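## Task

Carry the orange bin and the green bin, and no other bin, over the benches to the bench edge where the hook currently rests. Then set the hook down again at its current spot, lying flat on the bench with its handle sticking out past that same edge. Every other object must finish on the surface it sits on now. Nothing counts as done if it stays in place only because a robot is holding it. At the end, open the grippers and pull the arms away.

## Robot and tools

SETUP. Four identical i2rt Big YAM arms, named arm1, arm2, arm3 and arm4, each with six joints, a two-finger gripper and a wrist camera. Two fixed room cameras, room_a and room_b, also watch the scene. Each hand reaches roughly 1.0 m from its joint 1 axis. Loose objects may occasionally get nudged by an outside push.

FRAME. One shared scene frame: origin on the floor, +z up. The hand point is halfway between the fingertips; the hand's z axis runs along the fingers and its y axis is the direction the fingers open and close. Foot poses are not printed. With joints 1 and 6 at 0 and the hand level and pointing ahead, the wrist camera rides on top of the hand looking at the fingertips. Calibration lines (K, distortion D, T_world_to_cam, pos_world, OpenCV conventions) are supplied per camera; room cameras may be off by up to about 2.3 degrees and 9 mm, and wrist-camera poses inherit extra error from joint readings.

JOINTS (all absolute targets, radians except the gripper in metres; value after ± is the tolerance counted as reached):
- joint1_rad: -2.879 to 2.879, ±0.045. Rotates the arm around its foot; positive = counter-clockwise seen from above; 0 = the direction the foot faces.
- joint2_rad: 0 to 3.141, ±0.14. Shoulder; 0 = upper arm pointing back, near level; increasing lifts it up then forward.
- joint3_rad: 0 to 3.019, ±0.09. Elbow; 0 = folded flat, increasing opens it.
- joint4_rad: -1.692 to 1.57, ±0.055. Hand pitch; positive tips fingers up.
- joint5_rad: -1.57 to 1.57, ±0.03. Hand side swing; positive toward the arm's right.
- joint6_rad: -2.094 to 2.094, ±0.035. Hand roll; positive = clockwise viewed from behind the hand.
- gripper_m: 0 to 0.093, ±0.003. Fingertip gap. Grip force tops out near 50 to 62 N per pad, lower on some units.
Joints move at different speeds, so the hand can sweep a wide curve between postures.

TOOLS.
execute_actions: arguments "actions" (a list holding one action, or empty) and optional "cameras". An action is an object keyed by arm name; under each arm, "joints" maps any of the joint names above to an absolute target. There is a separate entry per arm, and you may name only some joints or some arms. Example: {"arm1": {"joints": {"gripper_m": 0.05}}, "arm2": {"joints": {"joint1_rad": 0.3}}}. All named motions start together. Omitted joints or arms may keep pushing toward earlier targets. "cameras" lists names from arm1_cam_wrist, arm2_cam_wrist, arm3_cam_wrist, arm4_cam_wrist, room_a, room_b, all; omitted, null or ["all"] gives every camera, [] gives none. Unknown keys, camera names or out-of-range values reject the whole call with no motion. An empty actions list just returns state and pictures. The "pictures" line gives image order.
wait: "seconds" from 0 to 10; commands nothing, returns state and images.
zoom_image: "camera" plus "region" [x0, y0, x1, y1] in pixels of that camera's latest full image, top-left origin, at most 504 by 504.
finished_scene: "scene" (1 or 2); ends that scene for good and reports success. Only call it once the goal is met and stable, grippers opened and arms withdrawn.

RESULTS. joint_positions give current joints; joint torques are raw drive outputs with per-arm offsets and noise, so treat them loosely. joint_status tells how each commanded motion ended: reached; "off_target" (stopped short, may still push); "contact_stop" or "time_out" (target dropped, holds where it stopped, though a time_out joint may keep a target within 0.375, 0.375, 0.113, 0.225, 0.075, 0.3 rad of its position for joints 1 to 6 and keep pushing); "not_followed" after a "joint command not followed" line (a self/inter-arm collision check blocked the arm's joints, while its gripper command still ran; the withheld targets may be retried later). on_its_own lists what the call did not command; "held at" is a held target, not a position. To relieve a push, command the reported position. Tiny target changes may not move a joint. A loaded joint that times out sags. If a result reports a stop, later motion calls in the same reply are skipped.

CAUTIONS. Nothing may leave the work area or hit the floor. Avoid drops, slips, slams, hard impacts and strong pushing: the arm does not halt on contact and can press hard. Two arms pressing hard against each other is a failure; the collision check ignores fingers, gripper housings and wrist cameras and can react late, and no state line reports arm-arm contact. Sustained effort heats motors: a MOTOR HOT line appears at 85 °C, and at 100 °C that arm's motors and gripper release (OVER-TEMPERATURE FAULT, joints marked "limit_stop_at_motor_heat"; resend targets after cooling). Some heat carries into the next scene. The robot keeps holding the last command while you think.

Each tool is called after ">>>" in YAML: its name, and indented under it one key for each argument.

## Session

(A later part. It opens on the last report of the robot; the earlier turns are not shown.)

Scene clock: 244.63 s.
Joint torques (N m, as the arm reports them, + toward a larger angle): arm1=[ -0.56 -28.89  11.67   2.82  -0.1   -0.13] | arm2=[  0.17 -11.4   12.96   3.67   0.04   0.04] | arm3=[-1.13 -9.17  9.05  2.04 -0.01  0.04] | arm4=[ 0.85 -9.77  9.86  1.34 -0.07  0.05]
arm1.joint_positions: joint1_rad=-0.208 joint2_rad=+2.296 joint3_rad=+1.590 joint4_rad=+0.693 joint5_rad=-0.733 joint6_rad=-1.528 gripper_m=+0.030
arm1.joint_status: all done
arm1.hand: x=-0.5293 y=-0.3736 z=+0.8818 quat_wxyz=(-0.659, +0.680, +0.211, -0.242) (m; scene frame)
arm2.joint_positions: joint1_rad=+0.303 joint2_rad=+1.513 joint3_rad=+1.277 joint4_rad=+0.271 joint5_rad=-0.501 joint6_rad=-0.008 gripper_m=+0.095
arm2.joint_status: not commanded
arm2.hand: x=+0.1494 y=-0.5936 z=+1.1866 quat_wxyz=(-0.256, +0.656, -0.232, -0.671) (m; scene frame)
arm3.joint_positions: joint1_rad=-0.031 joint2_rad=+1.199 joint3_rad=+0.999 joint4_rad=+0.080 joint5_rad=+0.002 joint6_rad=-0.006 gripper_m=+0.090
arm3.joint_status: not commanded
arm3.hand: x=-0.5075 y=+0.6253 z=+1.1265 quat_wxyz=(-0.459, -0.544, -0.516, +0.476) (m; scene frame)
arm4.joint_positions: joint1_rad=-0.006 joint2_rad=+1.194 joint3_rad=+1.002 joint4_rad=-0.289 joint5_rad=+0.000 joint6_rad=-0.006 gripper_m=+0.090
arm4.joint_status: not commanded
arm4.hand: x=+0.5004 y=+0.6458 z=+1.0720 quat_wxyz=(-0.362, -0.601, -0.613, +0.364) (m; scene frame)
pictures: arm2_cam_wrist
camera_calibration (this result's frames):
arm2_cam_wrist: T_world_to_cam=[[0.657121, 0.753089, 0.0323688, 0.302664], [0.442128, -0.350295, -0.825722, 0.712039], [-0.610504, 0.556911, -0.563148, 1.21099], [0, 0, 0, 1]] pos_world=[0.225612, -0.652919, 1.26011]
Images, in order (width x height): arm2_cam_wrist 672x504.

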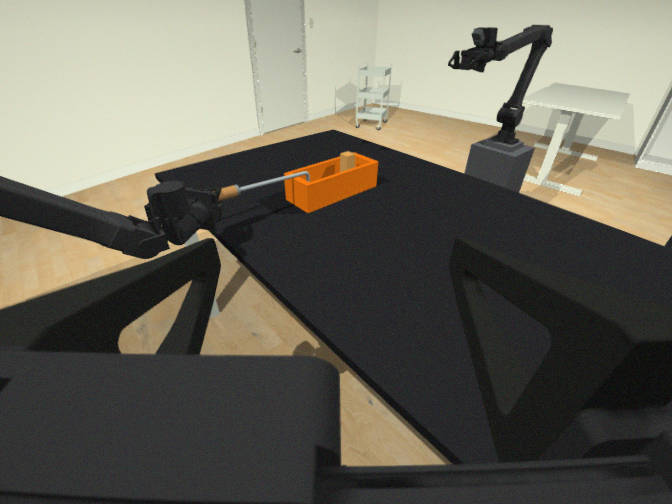

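Working. Continue pulling.

>>> execute_actions:
  actions:
    - {"arm1":{"joints":{"joint2_rad":2.13,"joint3_rad":1.35,"joint4_rad":0.87}}}
  cameras: []

>>> execute_actions:
  actions:
    - {"arm1":{"joints":{"joint2_rad":2.015,"joint3_rad":1.11,"joint4_rad":0.99}}}
  cameras: []

>>> execute_actions:
  actions:
    - {"arm1":{"joints":{"joint2_rad":1.92,"joint3_rad":0.91,"joint4_rad":1.095}},"arm2":{"joints":{"joint5_rad":-0.8,"joint4_rad":0.1}}}
  cameras: ["arm2_cam_wrist","arm3_cam_wrist","room_b"]

Scene clock: 249.97 s.
Joint torques (N m, as the arm reports them, + toward a larger angle): arm1=[ -1.62 -25.12  11.12   2.76  -0.06  -0.1 ] | arm2=[  0.15 -11.39  12.93   3.54   0.05   0.03] | arm3=[-0.8  -9.34  9.11  2.01 -0.01  0.03] | arm4=[ 0.79 -8.56  9.66  1.49 -0.1   0.06]
arm1.joint_positions: joint1_rad=-0.208 joint2_rad=+2.159 joint3_rad=+1.330 joint4_rad=+0.829 joint5_rad=-0.733 joint6_rad=-1.527 gripper_m=+0.030
arm1.joint_status: all done
arm1.hand: x=-0.5348 y=-0.4415 z=+0.8898 quat_wxyz=(-0.663, +0.676, +0.212, -0.241) (m; scene frame)
arm2.joint_positions: joint1_rad=+0.303 joint2_rad=+1.513 joint3_rad=+1.277 joint4_rad=+0.271 joint5_rad=-0.501 joint6_rad=-0.008 gripper_m=+0.095
arm2.joint_status: not commanded
arm2.hand: x=+0.1494 y=-0.5936 z=+1.1866 quat_wxyz=(-0.256, +0.656, -0.232, -0.671) (m; scene frame)
arm3.joint_positions: joint1_rad=-0.031 joint2_rad=+1.199 joint3_rad=+0.999 joint4_rad=+0.080 joint5_rad=+0.002 joint6_rad=-0.006 gripper_m=+0.090
arm3.joint_status: not commanded
arm3.hand: x=-0.5075 y=+0.6253 z=+1.1265 quat_wxyz=(-0.459, -0.544, -0.516, +0.476) (m; scene frame)
arm4.joint_positions: joint1_rad=-0.006 joint2_rad=+1.194 joint3_rad=+1.002 joint4_rad=-0.289 joint5_rad=+0.000 joint6_rad=-0.006 gripper_m=+0.090
arm4.joint_status: not commanded
arm4.hand: x=+0.5004 y=+0.6458 z=+1.0720 quat_wxyz=(-0.362, -0.601, -0.613, +0.364) (m; scene frame)
pictures: none
No camera images: the call's "cameras" was empty. Leave "cameras" out to get every camera's image.

Scene clock: 250.93 s.
Joint torques (N m, as the arm reports them, + toward a larger angle): arm1=[ -1.91 -22.81  10.01   2.72  -0.06  -0.13] | arm2=[  0.2  -11.51  12.97   3.59   0.02   0.02] | arm3=[-0.79 -9.04  8.96  2.   -0.01  0.06] | arm4=[ 0.54 -9.64  9.62  1.44 -0.12  0.02]
arm1.joint_positions: joint1_rad=-0.208 joint2_rad=+2.043 joint3_rad=+1.091 joint4_rad=+0.948 joint5_rad=-0.733 joint6_rad=-1.526 gripper_m=+0.030
arm1.joint_status: all done
arm1.hand: x=-0.5404 y=-0.5117 z=+0.8886 quat_wxyz=(-0.662, +0.677, +0.212, -0.242) (m; scene frame)
arm2.joint_positions: joint1_rad=+0.303 joint2_rad=+1.513 joint3_rad=+1.277 joint4_rad=+0.271 joint5_rad=-0.501 joint6_rad=-0.008 gripper_m=+0.095
arm2.joint_status: not commanded
arm2.hand: x=+0.1494 y=-0.5936 z=+1.1866 quat_wxyz=(-0.256, +0.656, -0.232, -0.671) (m; scene frame)
arm3.joint_positions: joint1_rad=-0.031 joint2_rad=+1.199 joint3_rad=+0.999 joint4_rad=+0.080 joint5_rad=+0.002 joint6_rad=-0.006 gripper_m=+0.090
arm3.joint_status: not commanded
arm3.hand: x=-0.5075 y=+0.6253 z=+1.1265 quat_wxyz=(-0.459, -0.544, -0.516, +0.476) (m; scene frame)
arm4.joint_positions: joint1_rad=-0.006 joint2_rad=+1.194 joint3_rad=+1.002 joint4_rad=-0.289 joint5_rad=+0.000 joint6_rad=-0.006 gripper_m=+0.090
arm4.joint_status: not commanded
arm4.hand: x=+0.5004 y=+0.6458 z=+1.0720 quat_wxyz=(-0.362, -0.601, -0.613, +0.364) (m; scene frame)
pictures: none
No camera images: the call's "cameras" was empty. Leave "cameras" out to get every camera's image.

Scene clock: 251.87 s.
Joint torques (N m, as the arm reports them, + toward a larger angle): arm1=[ -1.24 -20.21   8.99   3.02  -0.07  -0.13] | arm2=[  0.43 -11.4   12.98   1.37  -0.23   0.01] | arm3=[-0.93 -9.16  9.05  2.03  0.01  0.05] | arm4=[-0.1  -8.91  9.48  1.53 -0.15  0.09]
arm1.joint_positions: joint1_rad=-0.208 joint2_rad=+1.948 joint3_rad=+0.892 joint4_rad=+1.052 joint5_rad=-0.733 joint6_rad=-1.526 gripper_m=+0.030
arm1.joint_status: all done
arm1.hand: x=-0.5453 y=-0.5751 z=+0.8881 quat_wxyz=(-0.662, +0.678, +0.211, -0.242) (m; scene frame)
arm2.joint_positions: joint1_rad=+0.303 joint2_rad=+1.513 joint3_rad=+1.277 joint4_rad=+0.117 joint5_rad=-0.797 joint6_rad=-0.008 gripper_m=+0.095
arm2.joint_status: all done
arm2.hand: x=+0.1231 y=-0.6378 z=+1.1557 quat_wxyz=(-0.110, +0.715, -0.175, -0.668) (m; scene frame)
arm3.joint_positions: joint1_rad=-0.031 joint2_rad=+1.199 joint3_rad=+0.999 joint4_rad=+0.080 joint5_rad=+0.002 joint6_rad=-0.006 gripper_m=+0.090
arm3.joint_status: not commanded
arm3.hand: x=-0.5075 y=+0.6253 z=+1.1265 quat_wxyz=(-0.459, -0.544, -0.516, +0.476) (m; scene frame)
arm4.joint_positions: joint1_rad=-0.006 joint2_rad=+1.194 joint3_rad=+1.002 joint4_rad=-0.289 joint5_rad=+0.000 joint6_rad=-0.006 gripper_m=+0.090
arm4.joint_status: not commanded
arm4.hand: x=+0.5004 y=+0.6458 z=+1.0720 quat_wxyz=(-0.362, -0.601, -0.613, +0.364) (m; scene frame)
pictures: arm2_cam_wrist, arm3_cam_wrist, room_b
camera_calibration (this result's frames):
arm2_cam_wrist: T_world_to_cam=[[0.409401, 0.909825, -0.0678948, 0.600605], [0.576094, -0.315499, -0.75404, 0.605473], [-0.707465, 0.269591, -0.65331, 1.13505], [0, 0, 0, 1]] pos_world=[0.208312, -0.661419, 1.23887]
arm3_cam_wrist: T_world_to_cam=[[-0.999087, 0.0407027, -0.0130164, -0.519932], [0.0371859, 0.677994, -0.734126, 0.428528], [-0.0210559, -0.73394, -0.678888, 1.34048], [0, 0, 0, 1]] pos_world=[-0.507168, 0.714454, 1.21786]
Images, in order (width x height): arm2_cam_wrist 672x504, arm3_cam_wrist 672x504, room_b 672x504.

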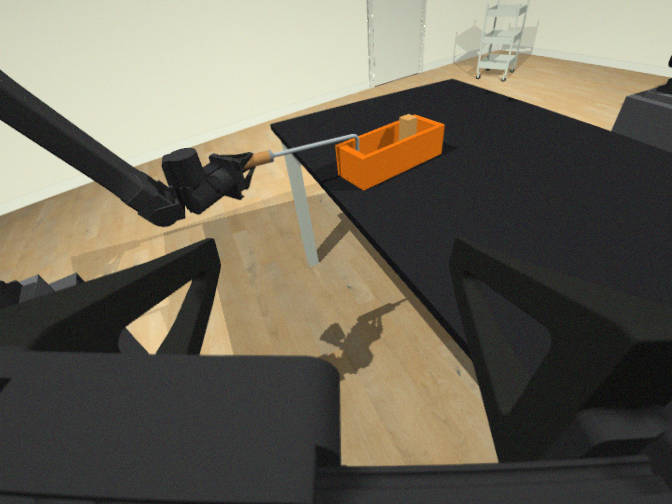

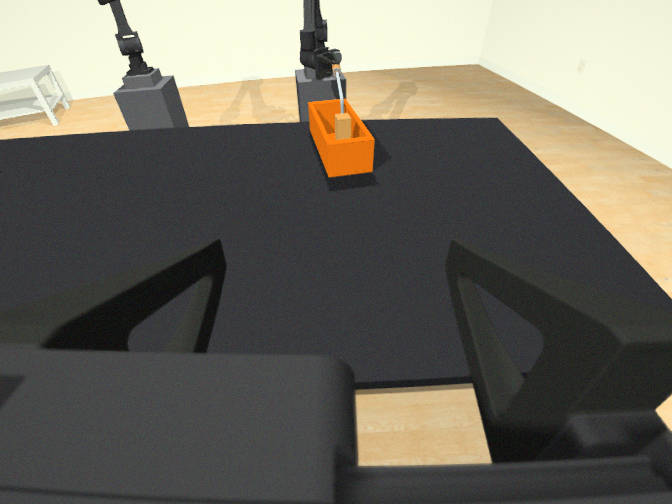

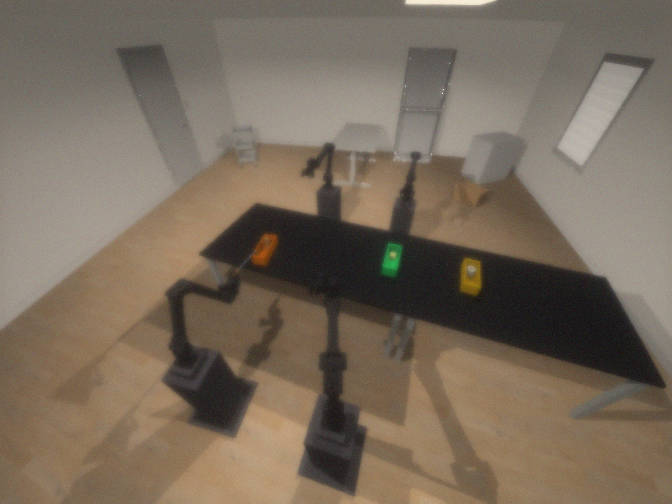

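>>> zoom_image:
  camera: "arm2_cam_wrist"
  region: [230, 90, 470, 250]

Region (230, 90, 470, 250) of arm2_cam_wrist's 672x504 image, scaled by 2.100, with more detail than that image has.

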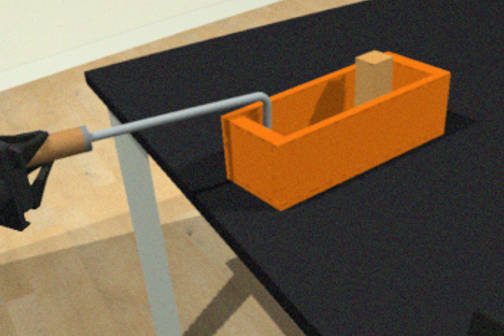

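>>> execute_actions:
  actions:
    - {"arm1":{"joints":{"joint1_rad":-0.13,"joint2_rad":1.865,"joint3_rad":0.79,"joint4_rad":1.15}}}
  cameras: ["arm2_cam_wrist","arm3_cam_wrist"]

>>> zoom_image:
  camera: "arm2_cam_wrist"
  region: [230, 90, 470, 250]

Scene clock: 260.77 s.
Joint torques (N m, as the arm reports them, + toward a larger angle): arm1=[ -1.36 -18.7    8.65   2.88  -0.08  -0.15] | arm2=[  0.14 -11.52  12.94   1.35  -0.22   0.03] | arm3=[-1.01 -9.23  8.99  2.01  0.    0.03] | arm4=[ 2.12 -9.27  9.89  1.24 -0.1   0.06]
arm1.joint_positions: joint1_rad=-0.123 joint2_rad=+1.897 joint3_rad=+0.770 joint4_rad=+1.105 joint5_rad=-0.734 joint6_rad=-1.524 gripper_m=+0.030
arm1.joint_status: all done
arm1.hand: x=-0.5980 y=-0.6242 z=+0.8819 quat_wxyz=(-0.644, +0.674, +0.238, -0.273) (m; scene frame)
arm2.joint_positions: joint1_rad=+0.303 joint2_rad=+1.513 joint3_rad=+1.277 joint4_rad=+0.117 joint5_rad=-0.797 joint6_rad=-0.008 gripper_m=+0.095
arm2.joint_status: not commanded
arm2.hand: x=+0.1231 y=-0.6378 z=+1.1557 quat_wxyz=(-0.110, +0.715, -0.175, -0.668) (m; scene frame)
arm3.joint_positions: joint1_rad=-0.031 joint2_rad=+1.199 joint3_rad=+0.999 joint4_rad=+0.080 joint5_rad=+0.002 joint6_rad=-0.006 gripper_m=+0.090
arm3.joint_status: not commanded
arm3.hand: x=-0.5075 y=+0.6253 z=+1.1265 quat_wxyz=(-0.459, -0.544, -0.516, +0.476) (m; scene frame)
arm4.joint_positions: joint1_rad=-0.006 joint2_rad=+1.194 joint3_rad=+1.002 joint4_rad=-0.289 joint5_rad=+0.000 joint6_rad=-0.006 gripper_m=+0.090
arm4.joint_status: not commanded
arm4.hand: x=+0.5004 y=+0.6458 z=+1.0720 quat_wxyz=(-0.362, -0.601, -0.613, +0.364) (m; scene frame)
pictures: arm2_cam_wrist, arm3_cam_wrist
camera_calibration (this result's frames):
arm2_cam_wrist: T_world_to_cam=[[0.409401, 0.909825, -0.0678948, 0.600605], [0.576094, -0.315499, -0.75404, 0.605473], [-0.707465, 0.269591, -0.65331, 1.13505], [0, 0, 0, 1]] pos_world=[0.208312, -0.661419, 1.23887]
arm3_cam_wrist: T_world_to_cam=[[-0.999087, 0.0407027, -0.0130164, -0.519932], [0.0371859, 0.677994, -0.734126, 0.428528], [-0.0210559, -0.73394, -0.678888, 1.34048], [0, 0, 0, 1]] pos_world=[-0.507168, 0.714454, 1.21786]
Images, in order (width x height): arm2_cam_wrist 672x504, arm3_cam_wrist 672x504.

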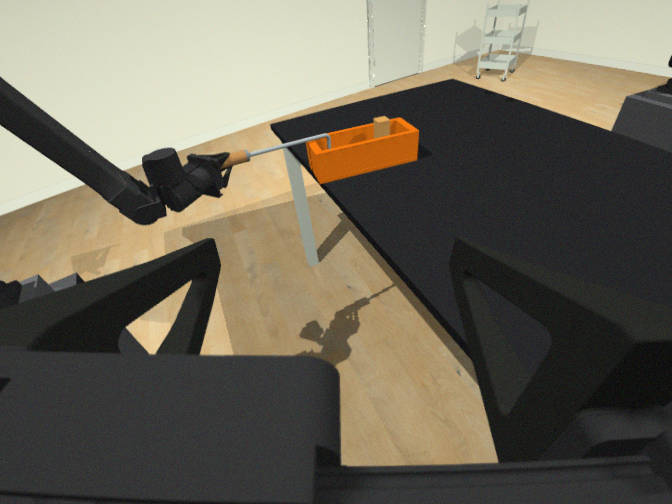

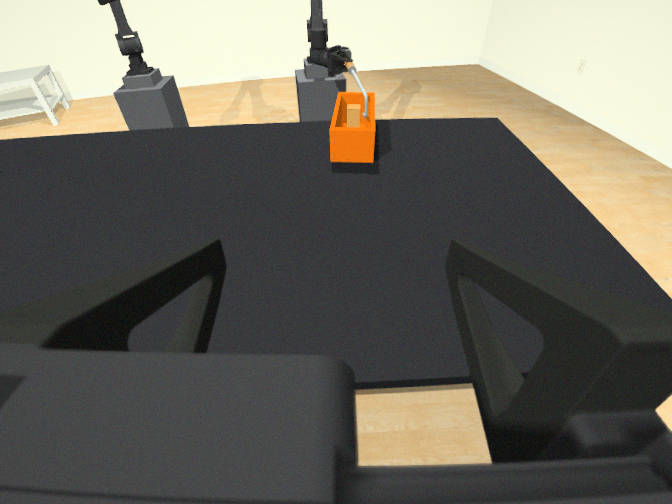

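Region (230, 90, 470, 250) of arm2_cam_wrist's 672x504 image, scaled by 2.100, with more detail than that image has.

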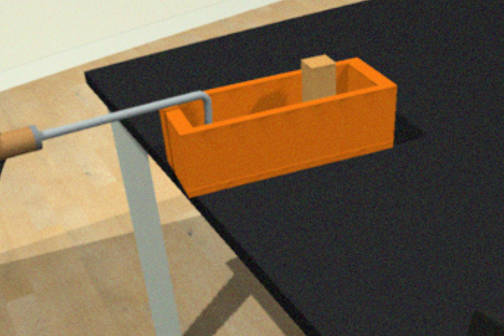

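>>> execute_actions:
  actions:
    - {"arm1":{"joints":{"joint1_rad":-0.16,"joint3_rad":1.45,"joint4_rad":0.95}},"arm2":{"joints":{"joint1_rad":-0.05,"joint5_rad":-0.9,"joint4_rad":-0.1}}}
  cameras: []

>>> execute_actions:
  actions:
    - {"arm1":{"joints":{"joint1_rad":-0.855,"joint2_rad":2.50,"joint3_rad":2.19,"joint4_rad":0.6,"joint5_rad":-1.304}}}
  cameras: ["arm2_cam_wrist","arm3_cam_wrist","room_b"]

Scene clock: 288.67 s.
Joint torques (N m, as the arm reports them, + toward a larger angle): arm1=[ -0.47 -23.07  16.43   2.28   0.3   -0.27] | arm2=[  0.91 -11.4   12.88   1.3   -0.3    0.  ] | arm3=[-1.07 -9.19  9.01  2.04 -0.01  0.03] | arm4=[ 1.16 -8.78  9.59  1.63 -0.05  0.05]
arm1.joint_positions: joint1_rad=-0.157 joint2_rad=+1.885 joint3_rad=+1.395 joint4_rad=+0.919 joint5_rad=-0.737 joint6_rad=-1.518 gripper_m=+0.029
arm1.joint_status: all done
arm1.hand: x=-0.5754 y=-0.4690 z=+1.1373 quat_wxyz=(-0.781, +0.518, +0.283, -0.204) (m; scene frame)
arm2.joint_positions: joint1_rad=-0.053 joint2_rad=+1.513 joint3_rad=+1.277 joint4_rad=-0.083 joint5_rad=-0.898 joint6_rad=-0.008 gripper_m=+0.095
arm2.joint_status: all done
arm2.hand: x=+0.3235 y=-0.5741 z=+1.1219 quat_wxyz=(-0.124, +0.699, -0.330, -0.622) (m; scene frame)
arm3.joint_positions: joint1_rad=-0.031 joint2_rad=+1.199 joint3_rad=+0.999 joint4_rad=+0.080 joint5_rad=+0.002 joint6_rad=-0.006 gripper_m=+0.090
arm3.joint_status: not commanded
arm3.hand: x=-0.5075 y=+0.6253 z=+1.1265 quat_wxyz=(-0.459, -0.544, -0.516, +0.476) (m; scene frame)
arm4.joint_positions: joint1_rad=-0.006 joint2_rad=+1.194 joint3_rad=+1.002 joint4_rad=-0.289 joint5_rad=+0.000 joint6_rad=-0.006 gripper_m=+0.090
arm4.joint_status: not commanded
arm4.hand: x=+0.5004 y=+0.6458 z=+1.0720 quat_wxyz=(-0.362, -0.601, -0.613, +0.364) (m; scene frame)
pictures: none
No camera images: the call's "cameras" was empty. Leave "cameras" out to get every camera's image.

Scene clock: 291.53 s.
Joint torques (N m, as the arm reports them, + toward a larger angle): arm1=[  0.68 -32.15  12.84   1.16   0.03  -0.37] | arm2=[  0.71 -11.28  12.84   1.32  -0.3    0.  ] | arm3=[-0.98 -9.02  9.11  2.09 -0.02  0.03] | arm4=[ 1.49 -8.83  9.78  1.44 -0.05  0.03]
arm1.joint_positions: joint1_rad=-0.779 joint2_rad=+2.532 joint3_rad=+1.983 joint4_rad=+0.570 joint5_rad=-1.274 joint6_rad=-1.507 gripper_m=+0.030
arm1.joint_status: joint1_rad time_out (moved -0.623 of -0.698); joint3_rad time_out (moved +0.588 of +0.795); joint5_rad time_out (moved -0.537 of -0.567); the others done
arm1.on_its_own: joint1_rad is held at -0.771, not at your -0.855, since a time_out; joint3_rad is held at +2.006, not at your +2.190, since a time_out; joint5_rad is held at -1.273, not at your -1.304, since a time_out
arm1.hand: x=-0.1126 y=-0.4441 z=+0.8594 quat_wxyz=(-0.669, +0.677, +0.202, -0.232) (m; scene frame)
arm2.joint_positions: joint1_rad=-0.053 joint2_rad=+1.513 joint3_rad=+1.277 joint4_rad=-0.083 joint5_rad=-0.898 joint6_rad=-0.008 gripper_m=+0.095
arm2.joint_status: not commanded
arm2.hand: x=+0.3235 y=-0.5741 z=+1.1219 quat_wxyz=(-0.124, +0.699, -0.330, -0.622) (m; scene frame)
arm3.joint_positions: joint1_rad=-0.031 joint2_rad=+1.199 joint3_rad=+0.999 joint4_rad=+0.080 joint5_rad=+0.002 joint6_rad=-0.006 gripper_m=+0.090
arm3.joint_status: not commanded
arm3.hand: x=-0.5075 y=+0.6253 z=+1.1265 quat_wxyz=(-0.459, -0.544, -0.516, +0.476) (m; scene frame)
arm4.joint_positions: joint1_rad=-0.006 joint2_rad=+1.194 joint3_rad=+1.002 joint4_rad=-0.289 joint5_rad=+0.000 joint6_rad=-0.006 gripper_m=+0.090
arm4.joint_status: not commanded
arm4.hand: x=+0.5004 y=+0.6458 z=+1.0720 quat_wxyz=(-0.362, -0.601, -0.613, +0.364) (m; scene frame)
pictures: arm2_cam_wrist, arm3_cam_wrist, room_b
joint command not followed: on one or more control steps a check withheld the commanded joint targets of the arm1 arm, and it was not sent them on those steps.
cause: the commanded joint targets would bring two parts of the arm too close to each other (its wrist (the part past joint 4) and its wrist camera); next, command targets that bring no two parts of the arm closer together.
camera_calibration (this result's frames):
arm2_cam_wrist: T_world_to_cam=[[0.625831, 0.746127, -0.227223, 0.473063], [0.470065, -0.593289, -0.653489, 0.246637], [-0.622395, 0.302164, -0.722026, 1.30585], [0, 0, 0, 1]] pos_world=[0.400764, -0.601219, 1.21153]
arm3_cam_wrist: T_world_to_cam=[[-0.999087, 0.0407027, -0.0130164, -0.519932], [0.0371859, 0.677994, -0.734126, 0.428528], [-0.0210559, -0.73394, -0.678888, 1.34048], [0, 0, 0, 1]] pos_world=[-0.507168, 0.714454, 1.21786]
Images, in order (width x height): arm2_cam_wrist 672x504, arm3_cam_wrist 672x504, room_b 672x504.

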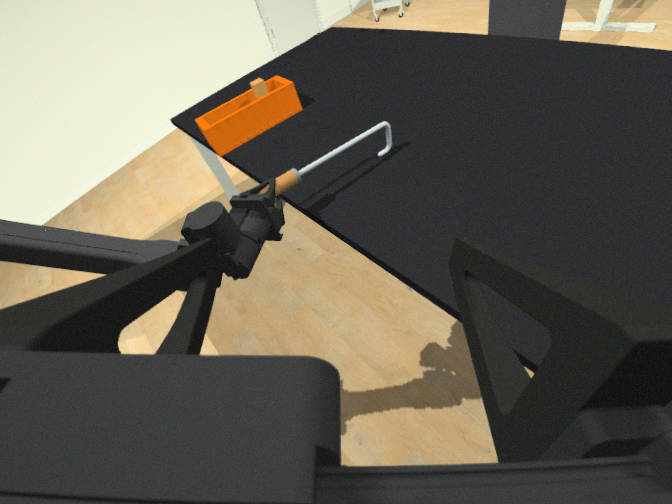

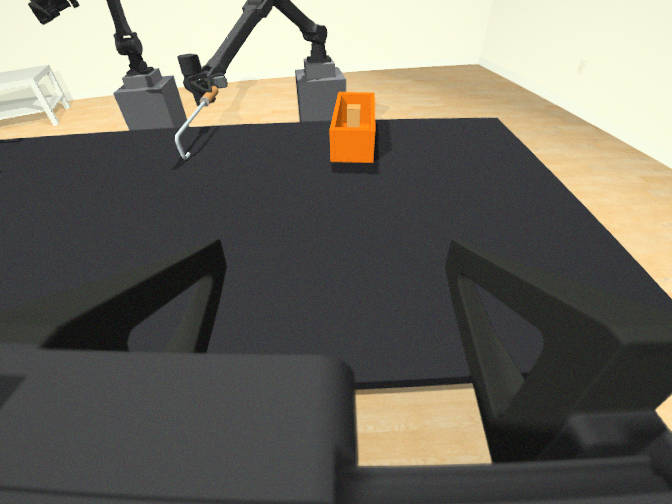

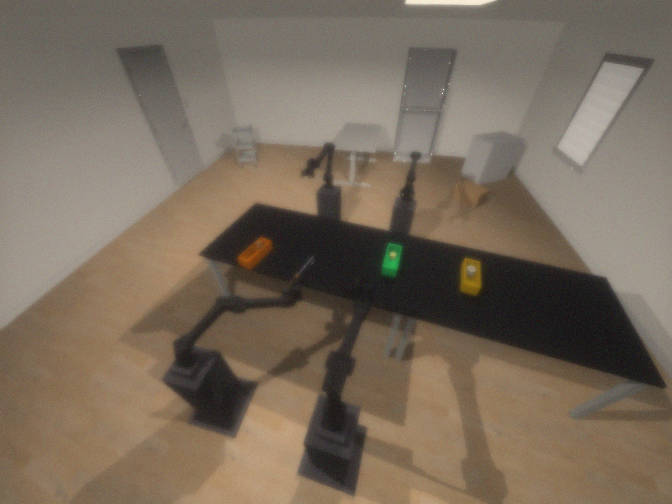

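>>> execute_actions:
  actions:
    - {"arm1":{"joints":{"joint1_rad":-0.865,"joint2_rad":2.53,"joint3_rad":2.17,"joint4_rad":0.6,"joint5_rad":-1.15,"joint6_rad":-2.05}}}
  cameras: ["arm2_cam_wrist","arm3_cam_wrist"]

Scene clock: 298.40 s.
Joint torques (N m, as the arm reports them, + toward a larger angle): arm1=[ -0.84 -32.38  17.17   1.97   0.06  -0.33] | arm2=[  0.43 -11.21  12.9    1.28  -0.31  -0.02] | arm3=[-1.09 -9.05  9.01  2.08 -0.01  0.05] | arm4=[ 1.88 -9.39  9.65  1.41 -0.08  0.1 ]
arm1.joint_positions: joint1_rad=-0.865 joint2_rad=+2.561 joint3_rad=+2.109 joint4_rad=+0.570 joint5_rad=-1.151 joint6_rad=-2.007 gripper_m=+0.029
arm1.joint_status: joint6_rad time_out (moved -0.500 of -0.543); the others done
arm1.on_its_own: joint6_rad reads -2.007 and still pushes toward -2.050 since a time_out
arm1.hand: x=-0.0168 y=-0.4526 z=+0.8962 quat_wxyz=(-0.721, +0.613, +0.320, +0.046) (m; scene frame)
arm2.joint_positions: joint1_rad=-0.053 joint2_rad=+1.513 joint3_rad=+1.277 joint4_rad=-0.083 joint5_rad=-0.898 joint6_rad=-0.008 gripper_m=+0.095
arm2.joint_status: not commanded
arm2.hand: x=+0.3235 y=-0.5741 z=+1.1219 quat_wxyz=(-0.124, +0.699, -0.330, -0.622) (m; scene frame)
arm3.joint_positions: joint1_rad=-0.031 joint2_rad=+1.199 joint3_rad=+0.999 joint4_rad=+0.080 joint5_rad=+0.002 joint6_rad=-0.006 gripper_m=+0.090
arm3.joint_status: not commanded
arm3.hand: x=-0.5075 y=+0.6253 z=+1.1265 quat_wxyz=(-0.459, -0.544, -0.516, +0.476) (m; scene frame)
arm4.joint_positions: joint1_rad=-0.006 joint2_rad=+1.194 joint3_rad=+1.002 joint4_rad=-0.289 joint5_rad=+0.000 joint6_rad=-0.006 gripper_m=+0.090
arm4.joint_status: not commanded
arm4.hand: x=+0.5004 y=+0.6458 z=+1.0720 quat_wxyz=(-0.362, -0.601, -0.613, +0.364) (m; scene frame)
pictures: arm2_cam_wrist, arm3_cam_wrist
camera_calibration (this result's frames):
arm2_cam_wrist: T_world_to_cam=[[0.625831, 0.746127, -0.227223, 0.473063], [0.470065, -0.593289, -0.653489, 0.246637], [-0.622395, 0.302164, -0.722026, 1.30585], [0, 0, 0, 1]] pos_world=[0.400764, -0.601219, 1.21153]
arm3_cam_wrist: T_world_to_cam=[[-0.999087, 0.0407027, -0.0130164, -0.519932], [0.0371859, 0.677994, -0.734126, 0.428528], [-0.0210559, -0.73394, -0.678888, 1.34048], [0, 0, 0, 1]] pos_world=[-0.507168, 0.714454, 1.21786]
Images, in order (width x height): arm2_cam_wrist 672x504, arm3_cam_wrist 672x504.

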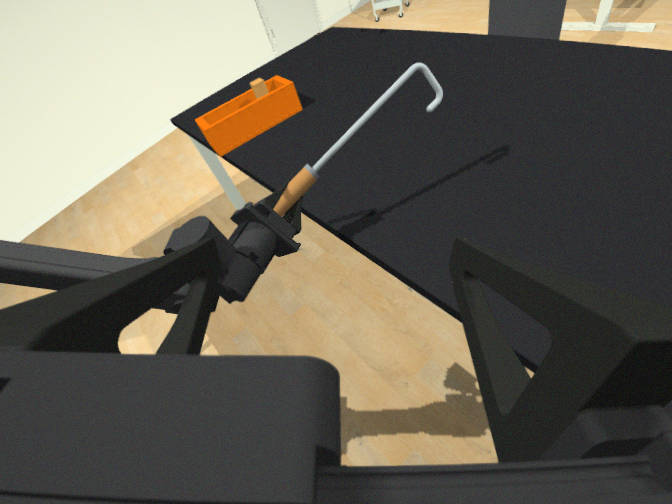

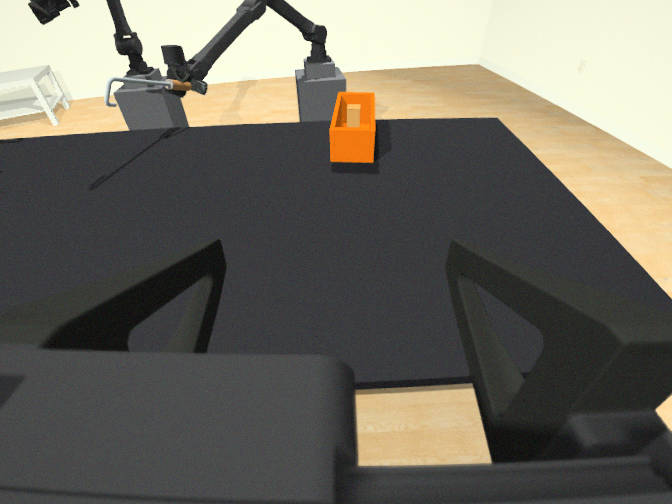

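>>> execute_actions:
  actions:
    - {"arm1":{"joints":{"joint2_rad":2.76,"joint3_rad":2.35,"joint4_rad":1.22,"joint6_rad":-2.03}}}
  cameras: ["arm2_cam_wrist","arm3_cam_wrist"]

Scene clock: 311.10 s.
Joint torques (N m, as the arm reports them, + toward a larger angle): arm1=[ -1.13 -32.88  16.3    1.5    0.84  -0.17] | arm2=[  0.78 -11.31  12.84   1.28  -0.3    0.  ] | arm3=[-1.06 -9.25  8.99  2.06 -0.01  0.02] | arm4=[ 1.21 -8.6   9.7   1.38 -0.13  0.09]
arm1.joint_positions: joint1_rad=-0.865 joint2_rad=+2.804 joint3_rad=+2.286 joint4_rad=+1.191 joint5_rad=-1.163 joint6_rad=-2.004 gripper_m=+0.029
arm1.joint_status: all done
arm1.hand: x=-0.0290 y=-0.4651 z=+0.8563 quat_wxyz=(-0.758, +0.434, +0.436, +0.217) (m; scene frame)
arm2.joint_positions: joint1_rad=-0.053 joint2_rad=+1.513 joint3_rad=+1.277 joint4_rad=-0.083 joint5_rad=-0.898 joint6_rad=-0.008 gripper_m=+0.095
arm2.joint_status: not commanded
arm2.hand: x=+0.3235 y=-0.5741 z=+1.1219 quat_wxyz=(-0.124, +0.699, -0.330, -0.622) (m; scene frame)
arm3.joint_positions: joint1_rad=-0.031 joint2_rad=+1.199 joint3_rad=+0.999 joint4_rad=+0.080 joint5_rad=+0.002 joint6_rad=-0.006 gripper_m=+0.090
arm3.joint_status: not commanded
arm3.hand: x=-0.5075 y=+0.6253 z=+1.1265 quat_wxyz=(-0.459, -0.544, -0.516, +0.476) (m; scene frame)
arm4.joint_positions: joint1_rad=-0.006 joint2_rad=+1.194 joint3_rad=+1.002 joint4_rad=-0.289 joint5_rad=+0.000 joint6_rad=-0.006 gripper_m=+0.090
arm4.joint_status: not commanded
arm4.hand: x=+0.5004 y=+0.6458 z=+1.0720 quat_wxyz=(-0.362, -0.601, -0.613, +0.364) (m; scene frame)
pictures: arm2_cam_wrist, arm3_cam_wrist
camera_calibration (this result's frames):
arm2_cam_wrist: T_world_to_cam=[[0.625831, 0.746127, -0.227223, 0.473063], [0.470065, -0.593289, -0.653489, 0.246637], [-0.622395, 0.302164, -0.722026, 1.30585], [0, 0, 0, 1]] pos_world=[0.400764, -0.601219, 1.21153]
arm3_cam_wrist: T_world_to_cam=[[-0.999087, 0.0407027, -0.0130164, -0.519932], [0.0371859, 0.677994, -0.734126, 0.428528], [-0.0210559, -0.73394, -0.678888, 1.34048], [0, 0, 0, 1]] pos_world=[-0.507168, 0.714454, 1.21786]
Images, in order (width x height): arm2_cam_wrist 672x504, arm3_cam_wrist 672x504.

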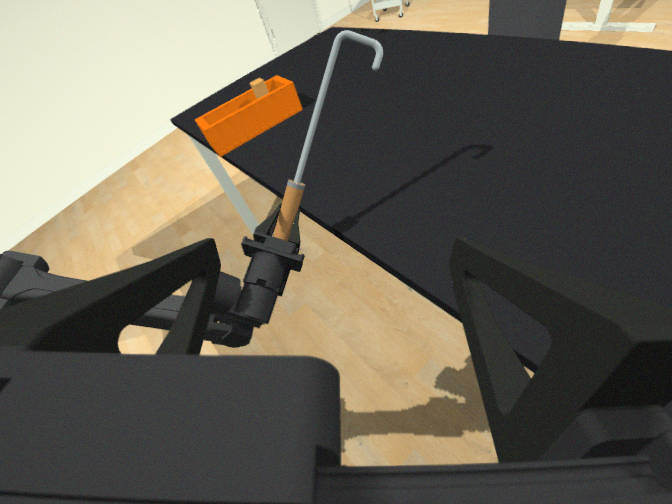

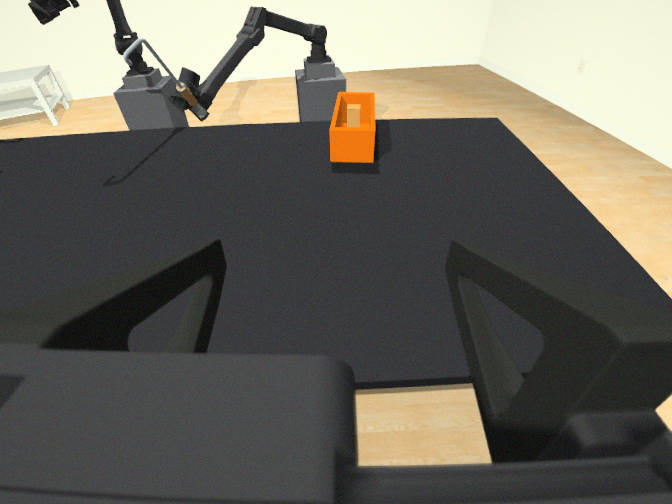

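>>> execute_actions:
  actions:
    - {"arm1":{"joints":{"joint2_rad":2.73,"joint4_rad":0.49}}}
  cameras: ["arm2_cam_wrist","arm3_cam_wrist"]

Scene clock: 326.47 s.
Joint torques (N m, as the arm reports them, + toward a larger angle): arm1=[ -1.41 -33.56  17.28   1.53  -0.03  -0.17] | arm2=[  0.65 -11.15  12.92   1.31  -0.28   0.  ] | arm3=[-1.1  -9.17  9.11  2.03 -0.01  0.05] | arm4=[ 0.36 -8.78  9.66  1.29 -0.09  0.08]
arm1.joint_positions: joint1_rad=-0.865 joint2_rad=+2.768 joint3_rad=+2.286 joint4_rad=+0.475 joint5_rad=-1.152 joint6_rad=-2.002 gripper_m=+0.030
arm1.joint_status: all done
arm1.hand: x=-0.0037 y=-0.4387 z=+0.7922 quat_wxyz=(-0.705, +0.648, +0.290, +0.004) (m; scene frame)
arm2.joint_positions: joint1_rad=-0.053 joint2_rad=+1.513 joint3_rad=+1.277 joint4_rad=-0.083 joint5_rad=-0.898 joint6_rad=-0.008 gripper_m=+0.095
arm2.joint_status: not commanded
arm2.hand: x=+0.3235 y=-0.5741 z=+1.1219 quat_wxyz=(-0.124, +0.699, -0.330, -0.622) (m; scene frame)
arm3.joint_positions: joint1_rad=-0.031 joint2_rad=+1.199 joint3_rad=+0.999 joint4_rad=+0.080 joint5_rad=+0.002 joint6_rad=-0.006 gripper_m=+0.090
arm3.joint_status: not commanded
arm3.hand: x=-0.5075 y=+0.6253 z=+1.1265 quat_wxyz=(-0.459, -0.544, -0.516, +0.476) (m; scene frame)
arm4.joint_positions: joint1_rad=-0.006 joint2_rad=+1.194 joint3_rad=+1.002 joint4_rad=-0.289 joint5_rad=+0.000 joint6_rad=-0.006 gripper_m=+0.090
arm4.joint_status: not commanded
arm4.hand: x=+0.5004 y=+0.6458 z=+1.0720 quat_wxyz=(-0.362, -0.601, -0.613, +0.364) (m; scene frame)
pictures: arm2_cam_wrist, arm3_cam_wrist
camera_calibration (this result's frames):
arm2_cam_wrist: T_world_to_cam=[[0.625831, 0.746127, -0.227223, 0.473063], [0.470065, -0.593289, -0.653489, 0.246637], [-0.622395, 0.302164, -0.722026, 1.30585], [0, 0, 0, 1]] pos_world=[0.400764, -0.601219, 1.21153]
arm3_cam_wrist: T_world_to_cam=[[-0.999087, 0.0407027, -0.0130164, -0.519932], [0.0371859, 0.677994, -0.734126, 0.428528], [-0.0210559, -0.73394, -0.678888, 1.34048], [0, 0, 0, 1]] pos_world=[-0.507168, 0.714454, 1.21786]
Images, in order (width x height): arm2_cam_wrist 672x504, arm3_cam_wrist 672x504.

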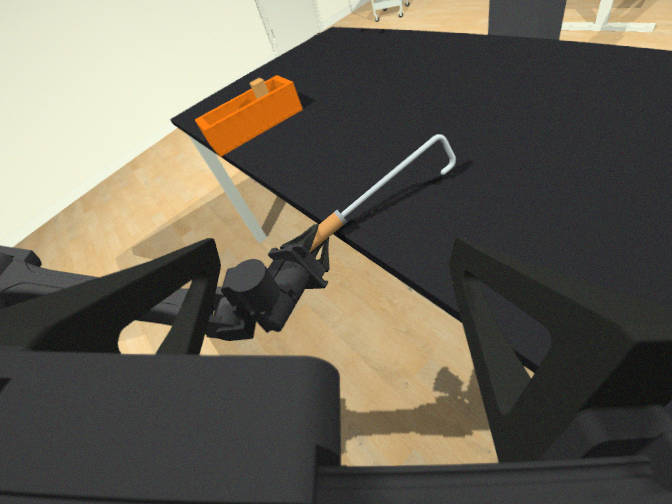

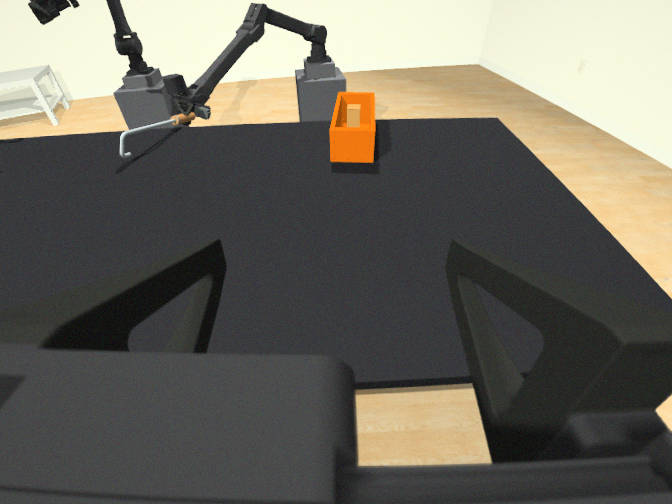

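>>> execute_actions:
  actions:
    - {"arm1":{"joints":{"gripper_m":0.045}}}
  cameras: ["arm2_cam_wrist","arm1_cam_wrist"]

Scene clock: 330.30 s.
Joint torques (N m, as the arm reports them, + toward a larger angle): arm1=[ -0.82 -30.05  14.9    1.46  -0.02  -0.02] | arm2=[  0.67 -11.59  12.9    1.34  -0.29   0.01] | arm3=[-1.22 -9.31  9.06  2.    0.    0.04] | arm4=[ 0.75 -8.94  9.83  1.42 -0.1   0.05]
arm1.joint_positions: joint1_rad=-0.865 joint2_rad=+2.730 joint3_rad=+2.311 joint4_rad=+0.479 joint5_rad=-1.150 joint6_rad=-2.019 gripper_m=+0.045
arm1.joint_status: all done
arm1.hand: x=+0.0013 y=-0.4331 z=+0.8381 quat_wxyz=(-0.714, +0.627, +0.310, +0.032) (m; scene frame)
arm2.joint_positions: joint1_rad=-0.053 joint2_rad=+1.513 joint3_rad=+1.277 joint4_rad=-0.083 joint5_rad=-0.898 joint6_rad=-0.008 gripper_m=+0.095
arm2.joint_status: not commanded
arm2.hand: x=+0.3235 y=-0.5741 z=+1.1219 quat_wxyz=(-0.124, +0.699, -0.330, -0.622) (m; scene frame)
arm3.joint_positions: joint1_rad=-0.031 joint2_rad=+1.199 joint3_rad=+0.999 joint4_rad=+0.080 joint5_rad=+0.002 joint6_rad=-0.006 gripper_m=+0.090
arm3.joint_status: not commanded
arm3.hand: x=-0.5075 y=+0.6253 z=+1.1265 quat_wxyz=(-0.459, -0.544, -0.516, +0.476) (m; scene frame)
arm4.joint_positions: joint1_rad=-0.006 joint2_rad=+1.194 joint3_rad=+1.002 joint4_rad=-0.289 joint5_rad=+0.000 joint6_rad=-0.006 gripper_m=+0.090
arm4.joint_status: not commanded
arm4.hand: x=+0.5004 y=+0.6458 z=+1.0720 quat_wxyz=(-0.362, -0.601, -0.613, +0.364) (m; scene frame)
pictures: arm1_cam_wrist, arm2_cam_wrist
camera_calibration (this result's frames):
arm1_cam_wrist: T_world_to_cam=[[-0.429192, -0.211574, 0.878084, -0.829472], [0.8926, -0.24795, 0.376544, -0.414694], [0.138054, 0.945388, 0.295269, 0.292538], [0, 0, 0, 1]] pos_world=[-0.0262327, -0.554879, 0.798119]
arm2_cam_wrist: T_world_to_cam=[[0.625831, 0.746127, -0.227223, 0.473063], [0.470065, -0.593289, -0.653489, 0.246637], [-0.622395, 0.302164, -0.722026, 1.30585], [0, 0, 0, 1]] pos_world=[0.400764, -0.601219, 1.21153]
Images, in order (width x height): arm1_cam_wrist 672x504, arm2_cam_wrist 672x504.

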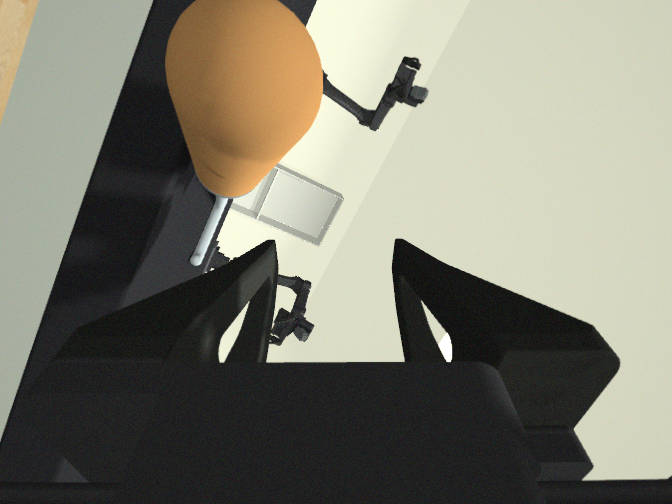

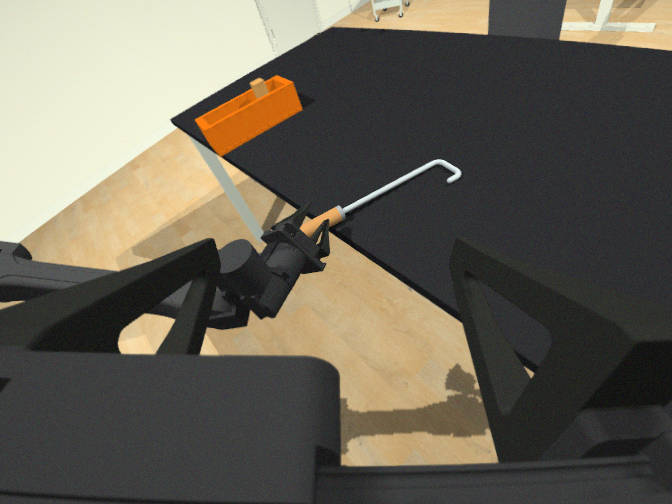

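>>> execute_actions:
  actions:
    - {"arm1":{"joints":{"joint2_rad":2.3}}}
  cameras: []

>>> execute_actions:
  actions:
    - {"arm1":{"joints":{"joint1_rad":-0.3,"joint2_rad":1.4,"joint3_rad":1.3,"joint4_rad":-0.1,"joint5_rad":0.7,"joint6_rad":0,"gripper_m":0.09}},"arm2":{"joints":{"joint1_rad":0.6,"joint2_rad":1.9,"joint3_rad":1.5,"joint4_rad":0.0,"joint5_rad":0.6}}}
  cameras: ["arm2_cam_wrist","arm1_cam_wrist","room_b"]

Scene clock: 336.63 s.
Joint torques (N m, as the arm reports them, + toward a larger angle): arm1=[ -0.66 -27.3   13.15   0.35   0.25   0.01] | arm2=[  0.86 -11.36  12.86   1.38  -0.29   0.  ] | arm3=[-0.75 -8.98  8.98  2.   -0.01  0.04] | arm4=[ 1.23 -8.7   9.6   1.48 -0.14  0.02]
arm1.joint_positions: joint1_rad=-0.865 joint2_rad=+2.305 joint3_rad=+2.338 joint4_rad=+0.493 joint5_rad=-1.150 joint6_rad=-2.021 gripper_m=+0.045
arm1.joint_status: all done
arm1.hand: x=-0.0375 y=-0.4737 z=+1.2163 quat_wxyz=(-0.753, +0.483, +0.408, +0.182) (m; scene frame)
arm2.joint_positions: joint1_rad=-0.053 joint2_rad=+1.513 joint3_rad=+1.277 joint4_rad=-0.083 joint5_rad=-0.898 joint6_rad=-0.008 gripper_m=+0.095
arm2.joint_status: not commanded
arm2.hand: x=+0.3235 y=-0.5741 z=+1.1219 quat_wxyz=(-0.124, +0.699, -0.330, -0.622) (m; scene frame)
arm3.joint_positions: joint1_rad=-0.031 joint2_rad=+1.199 joint3_rad=+0.999 joint4_rad=+0.080 joint5_rad=+0.002 joint6_rad=-0.006 gripper_m=+0.090
arm3.joint_status: not commanded
arm3.hand: x=-0.5075 y=+0.6253 z=+1.1265 quat_wxyz=(-0.459, -0.544, -0.516, +0.476) (m; scene frame)
arm4.joint_positions: joint1_rad=-0.006 joint2_rad=+1.194 joint3_rad=+1.002 joint4_rad=-0.289 joint5_rad=+0.000 joint6_rad=-0.006 gripper_m=+0.090
arm4.joint_status: not commanded
arm4.hand: x=+0.5004 y=+0.6458 z=+1.0720 quat_wxyz=(-0.362, -0.601, -0.613, +0.364) (m; scene frame)
pictures: none
No camera images: the call's "cameras" was empty. Leave "cameras" out to get every camera's image.

Scene clock: 339.00 s.
Joint torques (N m, as the arm reports them, + toward a larger angle): arm1=[ -0.12 -14.87  13.46   1.21   0.16   0.14] | arm2=[  1.07 -17.18  12.55   2.99   0.37   0.04] | arm3=[-1.09 -9.05  8.97  2.03 -0.01  0.07] | arm4=[ 1.17 -9.21  9.79  1.38 -0.02  0.07]
arm1.joint_positions: joint1_rad=-0.309 joint2_rad=+1.401 joint3_rad=+1.293 joint4_rad=-0.096 joint5_rad=+0.698 joint6_rad=-0.011 gripper_m=+0.090
arm1.joint_status: all done
arm1.hand: x=-0.2629 y=-0.6194 z=+1.1972 quat_wxyz=(-0.627, +0.306, -0.696, -0.171) (m; scene frame)
arm2.joint_positions: joint1_rad=+0.592 joint2_rad=+1.923 joint3_rad=+1.472 joint4_rad=-0.017 joint5_rad=+0.597 joint6_rad=-0.008 gripper_m=+0.095
arm2.joint_status: all done
arm2.hand: x=+0.0822 y=-0.5278 z=+0.9542 quat_wxyz=(-0.447, +0.664, -0.495, -0.337) (m; scene frame)
arm3.joint_positions: joint1_rad=-0.031 joint2_rad=+1.199 joint3_rad=+0.999 joint4_rad=+0.080 joint5_rad=+0.002 joint6_rad=-0.006 gripper_m=+0.090
arm3.joint_status: not commanded
arm3.hand: x=-0.5075 y=+0.6253 z=+1.1265 quat_wxyz=(-0.459, -0.544, -0.516, +0.476) (m; scene frame)
arm4.joint_positions: joint1_rad=-0.006 joint2_rad=+1.194 joint3_rad=+1.002 joint4_rad=-0.289 joint5_rad=+0.000 joint6_rad=-0.006 gripper_m=+0.090
arm4.joint_status: not commanded
arm4.hand: x=+0.5004 y=+0.6458 z=+1.0720 quat_wxyz=(-0.362, -0.601, -0.613, +0.364) (m; scene frame)
pictures: arm1_cam_wrist, arm2_cam_wrist, room_b
camera_calibration (this result's frames):
arm1_cam_wrist: T_world_to_cam=[[0.638256, -0.75702, 0.139822, -0.470962], [-0.470113, -0.527113, -0.707916, 0.406902], [0.609608, 0.386099, -0.692318, 1.35893], [0, 0, 0, 1]] pos_world=[-0.336529, -0.666725, 1.29471]
arm2_cam_wrist: T_world_to_cam=[[0.957067, 0.0995054, 0.272252, -0.293739], [0.22909, -0.835106, -0.500115, 0.0237902], [0.177595, 0.541014, -0.822049, 1.1763], [0, 0, 0, 1]] pos_world=[0.0667725, -0.5873, 1.05885]
Images, in order (width x height): arm1_cam_wrist 672x504, arm2_cam_wrist 672x504, room_b 672x504.

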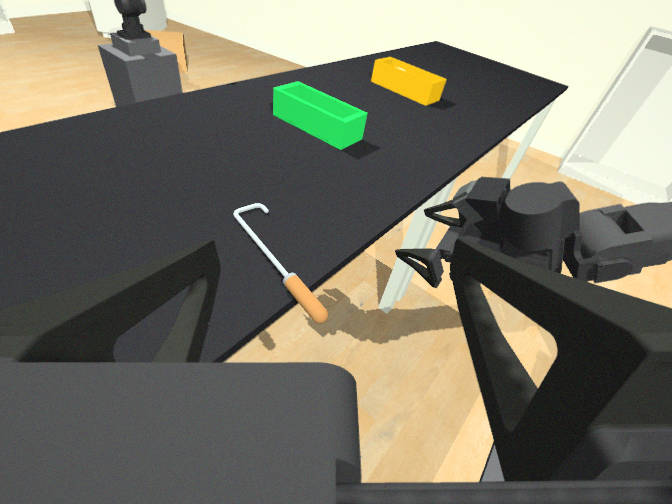

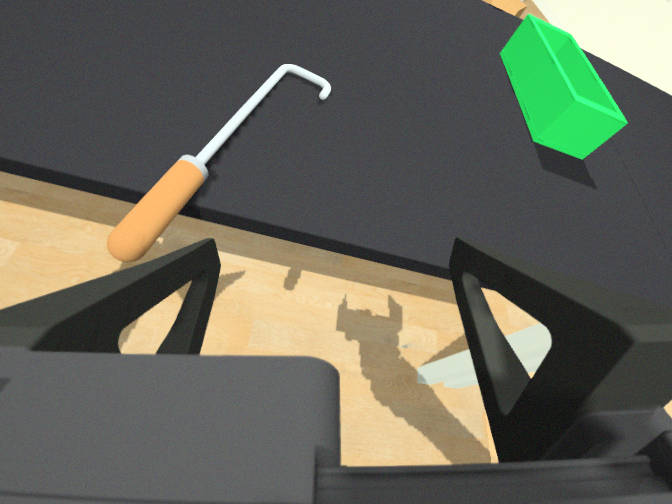

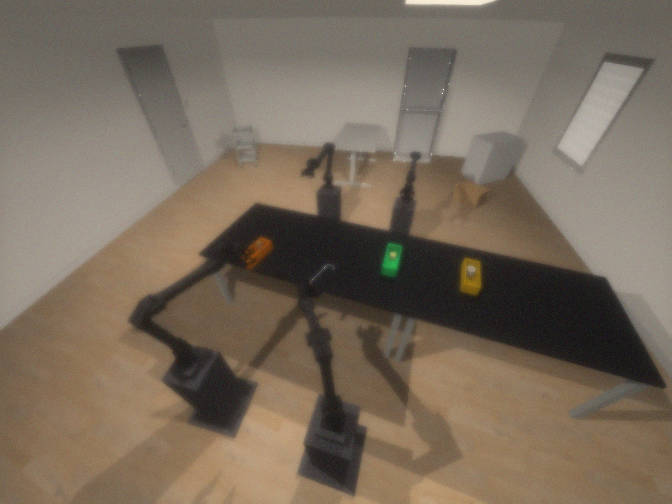

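>>> execute_actions:
  actions:
    - {"arm1":{"joints":{"joint1_rad":0.05,"joint5_rad":1.0}},"arm2":{"joints":{"joint1_rad":0.67,"joint2_rad":2.2,"joint3_rad":2.36,"joint4_rad":0.49,"joint5_rad":0.96}}}
  cameras: []

>>> execute_actions:
  actions:
    - {"arm2":{"joints":{"joint2_rad":2.69}}}
  cameras: ["arm2_cam_wrist","arm1_cam_wrist"]

Scene clock: 360.30 s.
Joint torques (N m, as the arm reports them, + toward a larger angle): arm1=[ -1.24 -14.32  13.16   1.23   0.19   0.19] | arm2=[  0.07 -18.97  13.5    2.33  -0.19   0.  ] | arm3=[-1.29 -8.89  8.94  1.99  0.    0.04] | arm4=[ 1.17 -8.96  9.64  1.4  -0.06  0.02]
arm1.joint_positions: joint1_rad=+0.057 joint2_rad=+1.401 joint3_rad=+1.293 joint4_rad=-0.096 joint5_rad=+0.998 joint6_rad=-0.009 gripper_m=+0.090
arm1.joint_status: all done
arm1.hand: x=-0.4433 y=-0.6103 z=+1.2045 quat_wxyz=(-0.641, +0.335, -0.665, -0.185) (m; scene frame)
arm2.joint_positions: joint1_rad=+0.677 joint2_rad=+2.194 joint3_rad=+2.327 joint4_rad=+0.474 joint5_rad=+0.957 joint6_rad=-0.008 gripper_m=+0.095
arm2.joint_status: all done
arm2.hand: x=+0.0153 y=-0.4844 z=+1.3030 quat_wxyz=(-0.515, +0.214, -0.539, -0.632) (m; scene frame)
arm3.joint_positions: joint1_rad=-0.031 joint2_rad=+1.199 joint3_rad=+0.999 joint4_rad=+0.080 joint5_rad=+0.002 joint6_rad=-0.006 gripper_m=+0.090
arm3.joint_status: not commanded
arm3.hand: x=-0.5075 y=+0.6253 z=+1.1265 quat_wxyz=(-0.459, -0.544, -0.516, +0.476) (m; scene frame)
arm4.joint_positions: joint1_rad=-0.006 joint2_rad=+1.194 joint3_rad=+1.002 joint4_rad=-0.289 joint5_rad=+0.000 joint6_rad=-0.006 gripper_m=+0.090
arm4.joint_status: not commanded
arm4.hand: x=+0.5004 y=+0.6458 z=+1.0720 quat_wxyz=(-0.362, -0.601, -0.613, +0.364) (m; scene frame)
pictures: none
No camera images: the call's "cameras" was empty. Leave "cameras" out to get every camera's image.

Scene clock: 361.90 s.
Joint torques (N m, as the arm reports them, + toward a larger angle): arm1=[ -1.07 -14.23  13.05   1.09   0.19   0.11] | arm2=[ -0.12 -23.61  13.87   2.46  -0.17   0.05] | arm3=[-1.05 -9.37  9.08  2.04  0.    0.04] | arm4=[ 0.65 -9.05  9.72  1.44 -0.04  0.05]
arm1.joint_positions: joint1_rad=+0.057 joint2_rad=+1.401 joint3_rad=+1.293 joint4_rad=-0.096 joint5_rad=+0.998 joint6_rad=-0.009 gripper_m=+0.090
arm1.joint_status: not commanded
arm1.hand: x=-0.4433 y=-0.6103 z=+1.2045 quat_wxyz=(-0.641, +0.335, -0.665, -0.185) (m; scene frame)
arm2.joint_positions: joint1_rad=+0.675 joint2_rad=+2.713 joint3_rad=+2.319 joint4_rad=+0.481 joint5_rad=+0.963 joint6_rad=-0.010 gripper_m=+0.095
arm2.joint_status: all done
arm2.hand: x=-0.0497 y=-0.4091 z=+0.8502 quat_wxyz=(-0.553, +0.412, -0.552, -0.468) (m; scene frame)
arm3.joint_positions: joint1_rad=-0.031 joint2_rad=+1.199 joint3_rad=+0.999 joint4_rad=+0.080 joint5_rad=+0.002 joint6_rad=-0.006 gripper_m=+0.090
arm3.joint_status: not commanded
arm3.hand: x=-0.5075 y=+0.6253 z=+1.1265 quat_wxyz=(-0.459, -0.544, -0.516, +0.476) (m; scene frame)
arm4.joint_positions: joint1_rad=-0.006 joint2_rad=+1.194 joint3_rad=+1.002 joint4_rad=-0.289 joint5_rad=+0.000 joint6_rad=-0.006 gripper_m=+0.090
arm4.joint_status: not commanded
arm4.hand: x=+0.5004 y=+0.6458 z=+1.0720 quat_wxyz=(-0.362, -0.601, -0.613, +0.364) (m; scene frame)
pictures: arm1_cam_wrist, arm2_cam_wrist
camera_calibration (this result's frames):
arm1_cam_wrist: T_world_to_cam=[[0.681718, -0.70956, 0.178286, -0.348057], [-0.388072, -0.557284, -0.734053, 0.381535], [0.620211, 0.43123, -0.655271, 1.45812], [0, 0, 0, 1]] pos_world=[-0.519004, -0.66313, 1.29759]
arm2_cam_wrist: T_world_to_cam=[[0.970556, -0.234613, -0.054572, -0.00907883], [-0.173288, -0.522708, -0.834714, 0.493437], [0.167309, 0.819593, -0.547973, 0.930508], [0, 0, 0, 1]] pos_world=[-0.0613643, -0.506844, 0.921276]
Images, in order (width x height): arm1_cam_wrist 672x504, arm2_cam_wrist 672x504.

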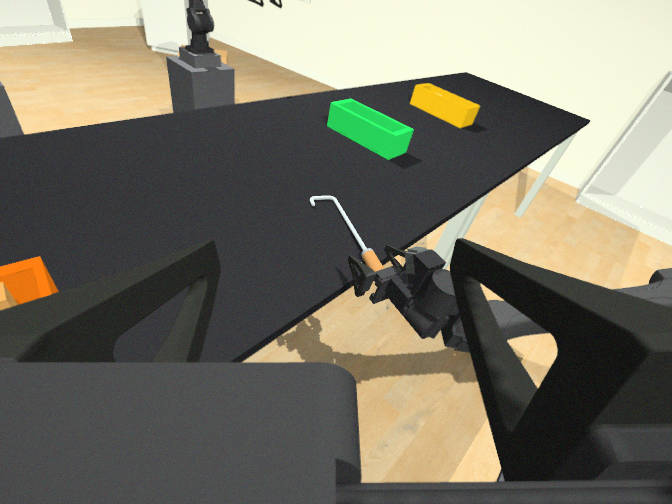

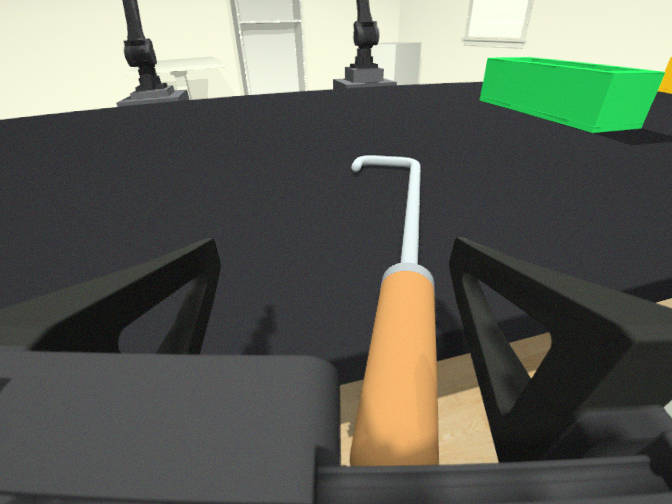

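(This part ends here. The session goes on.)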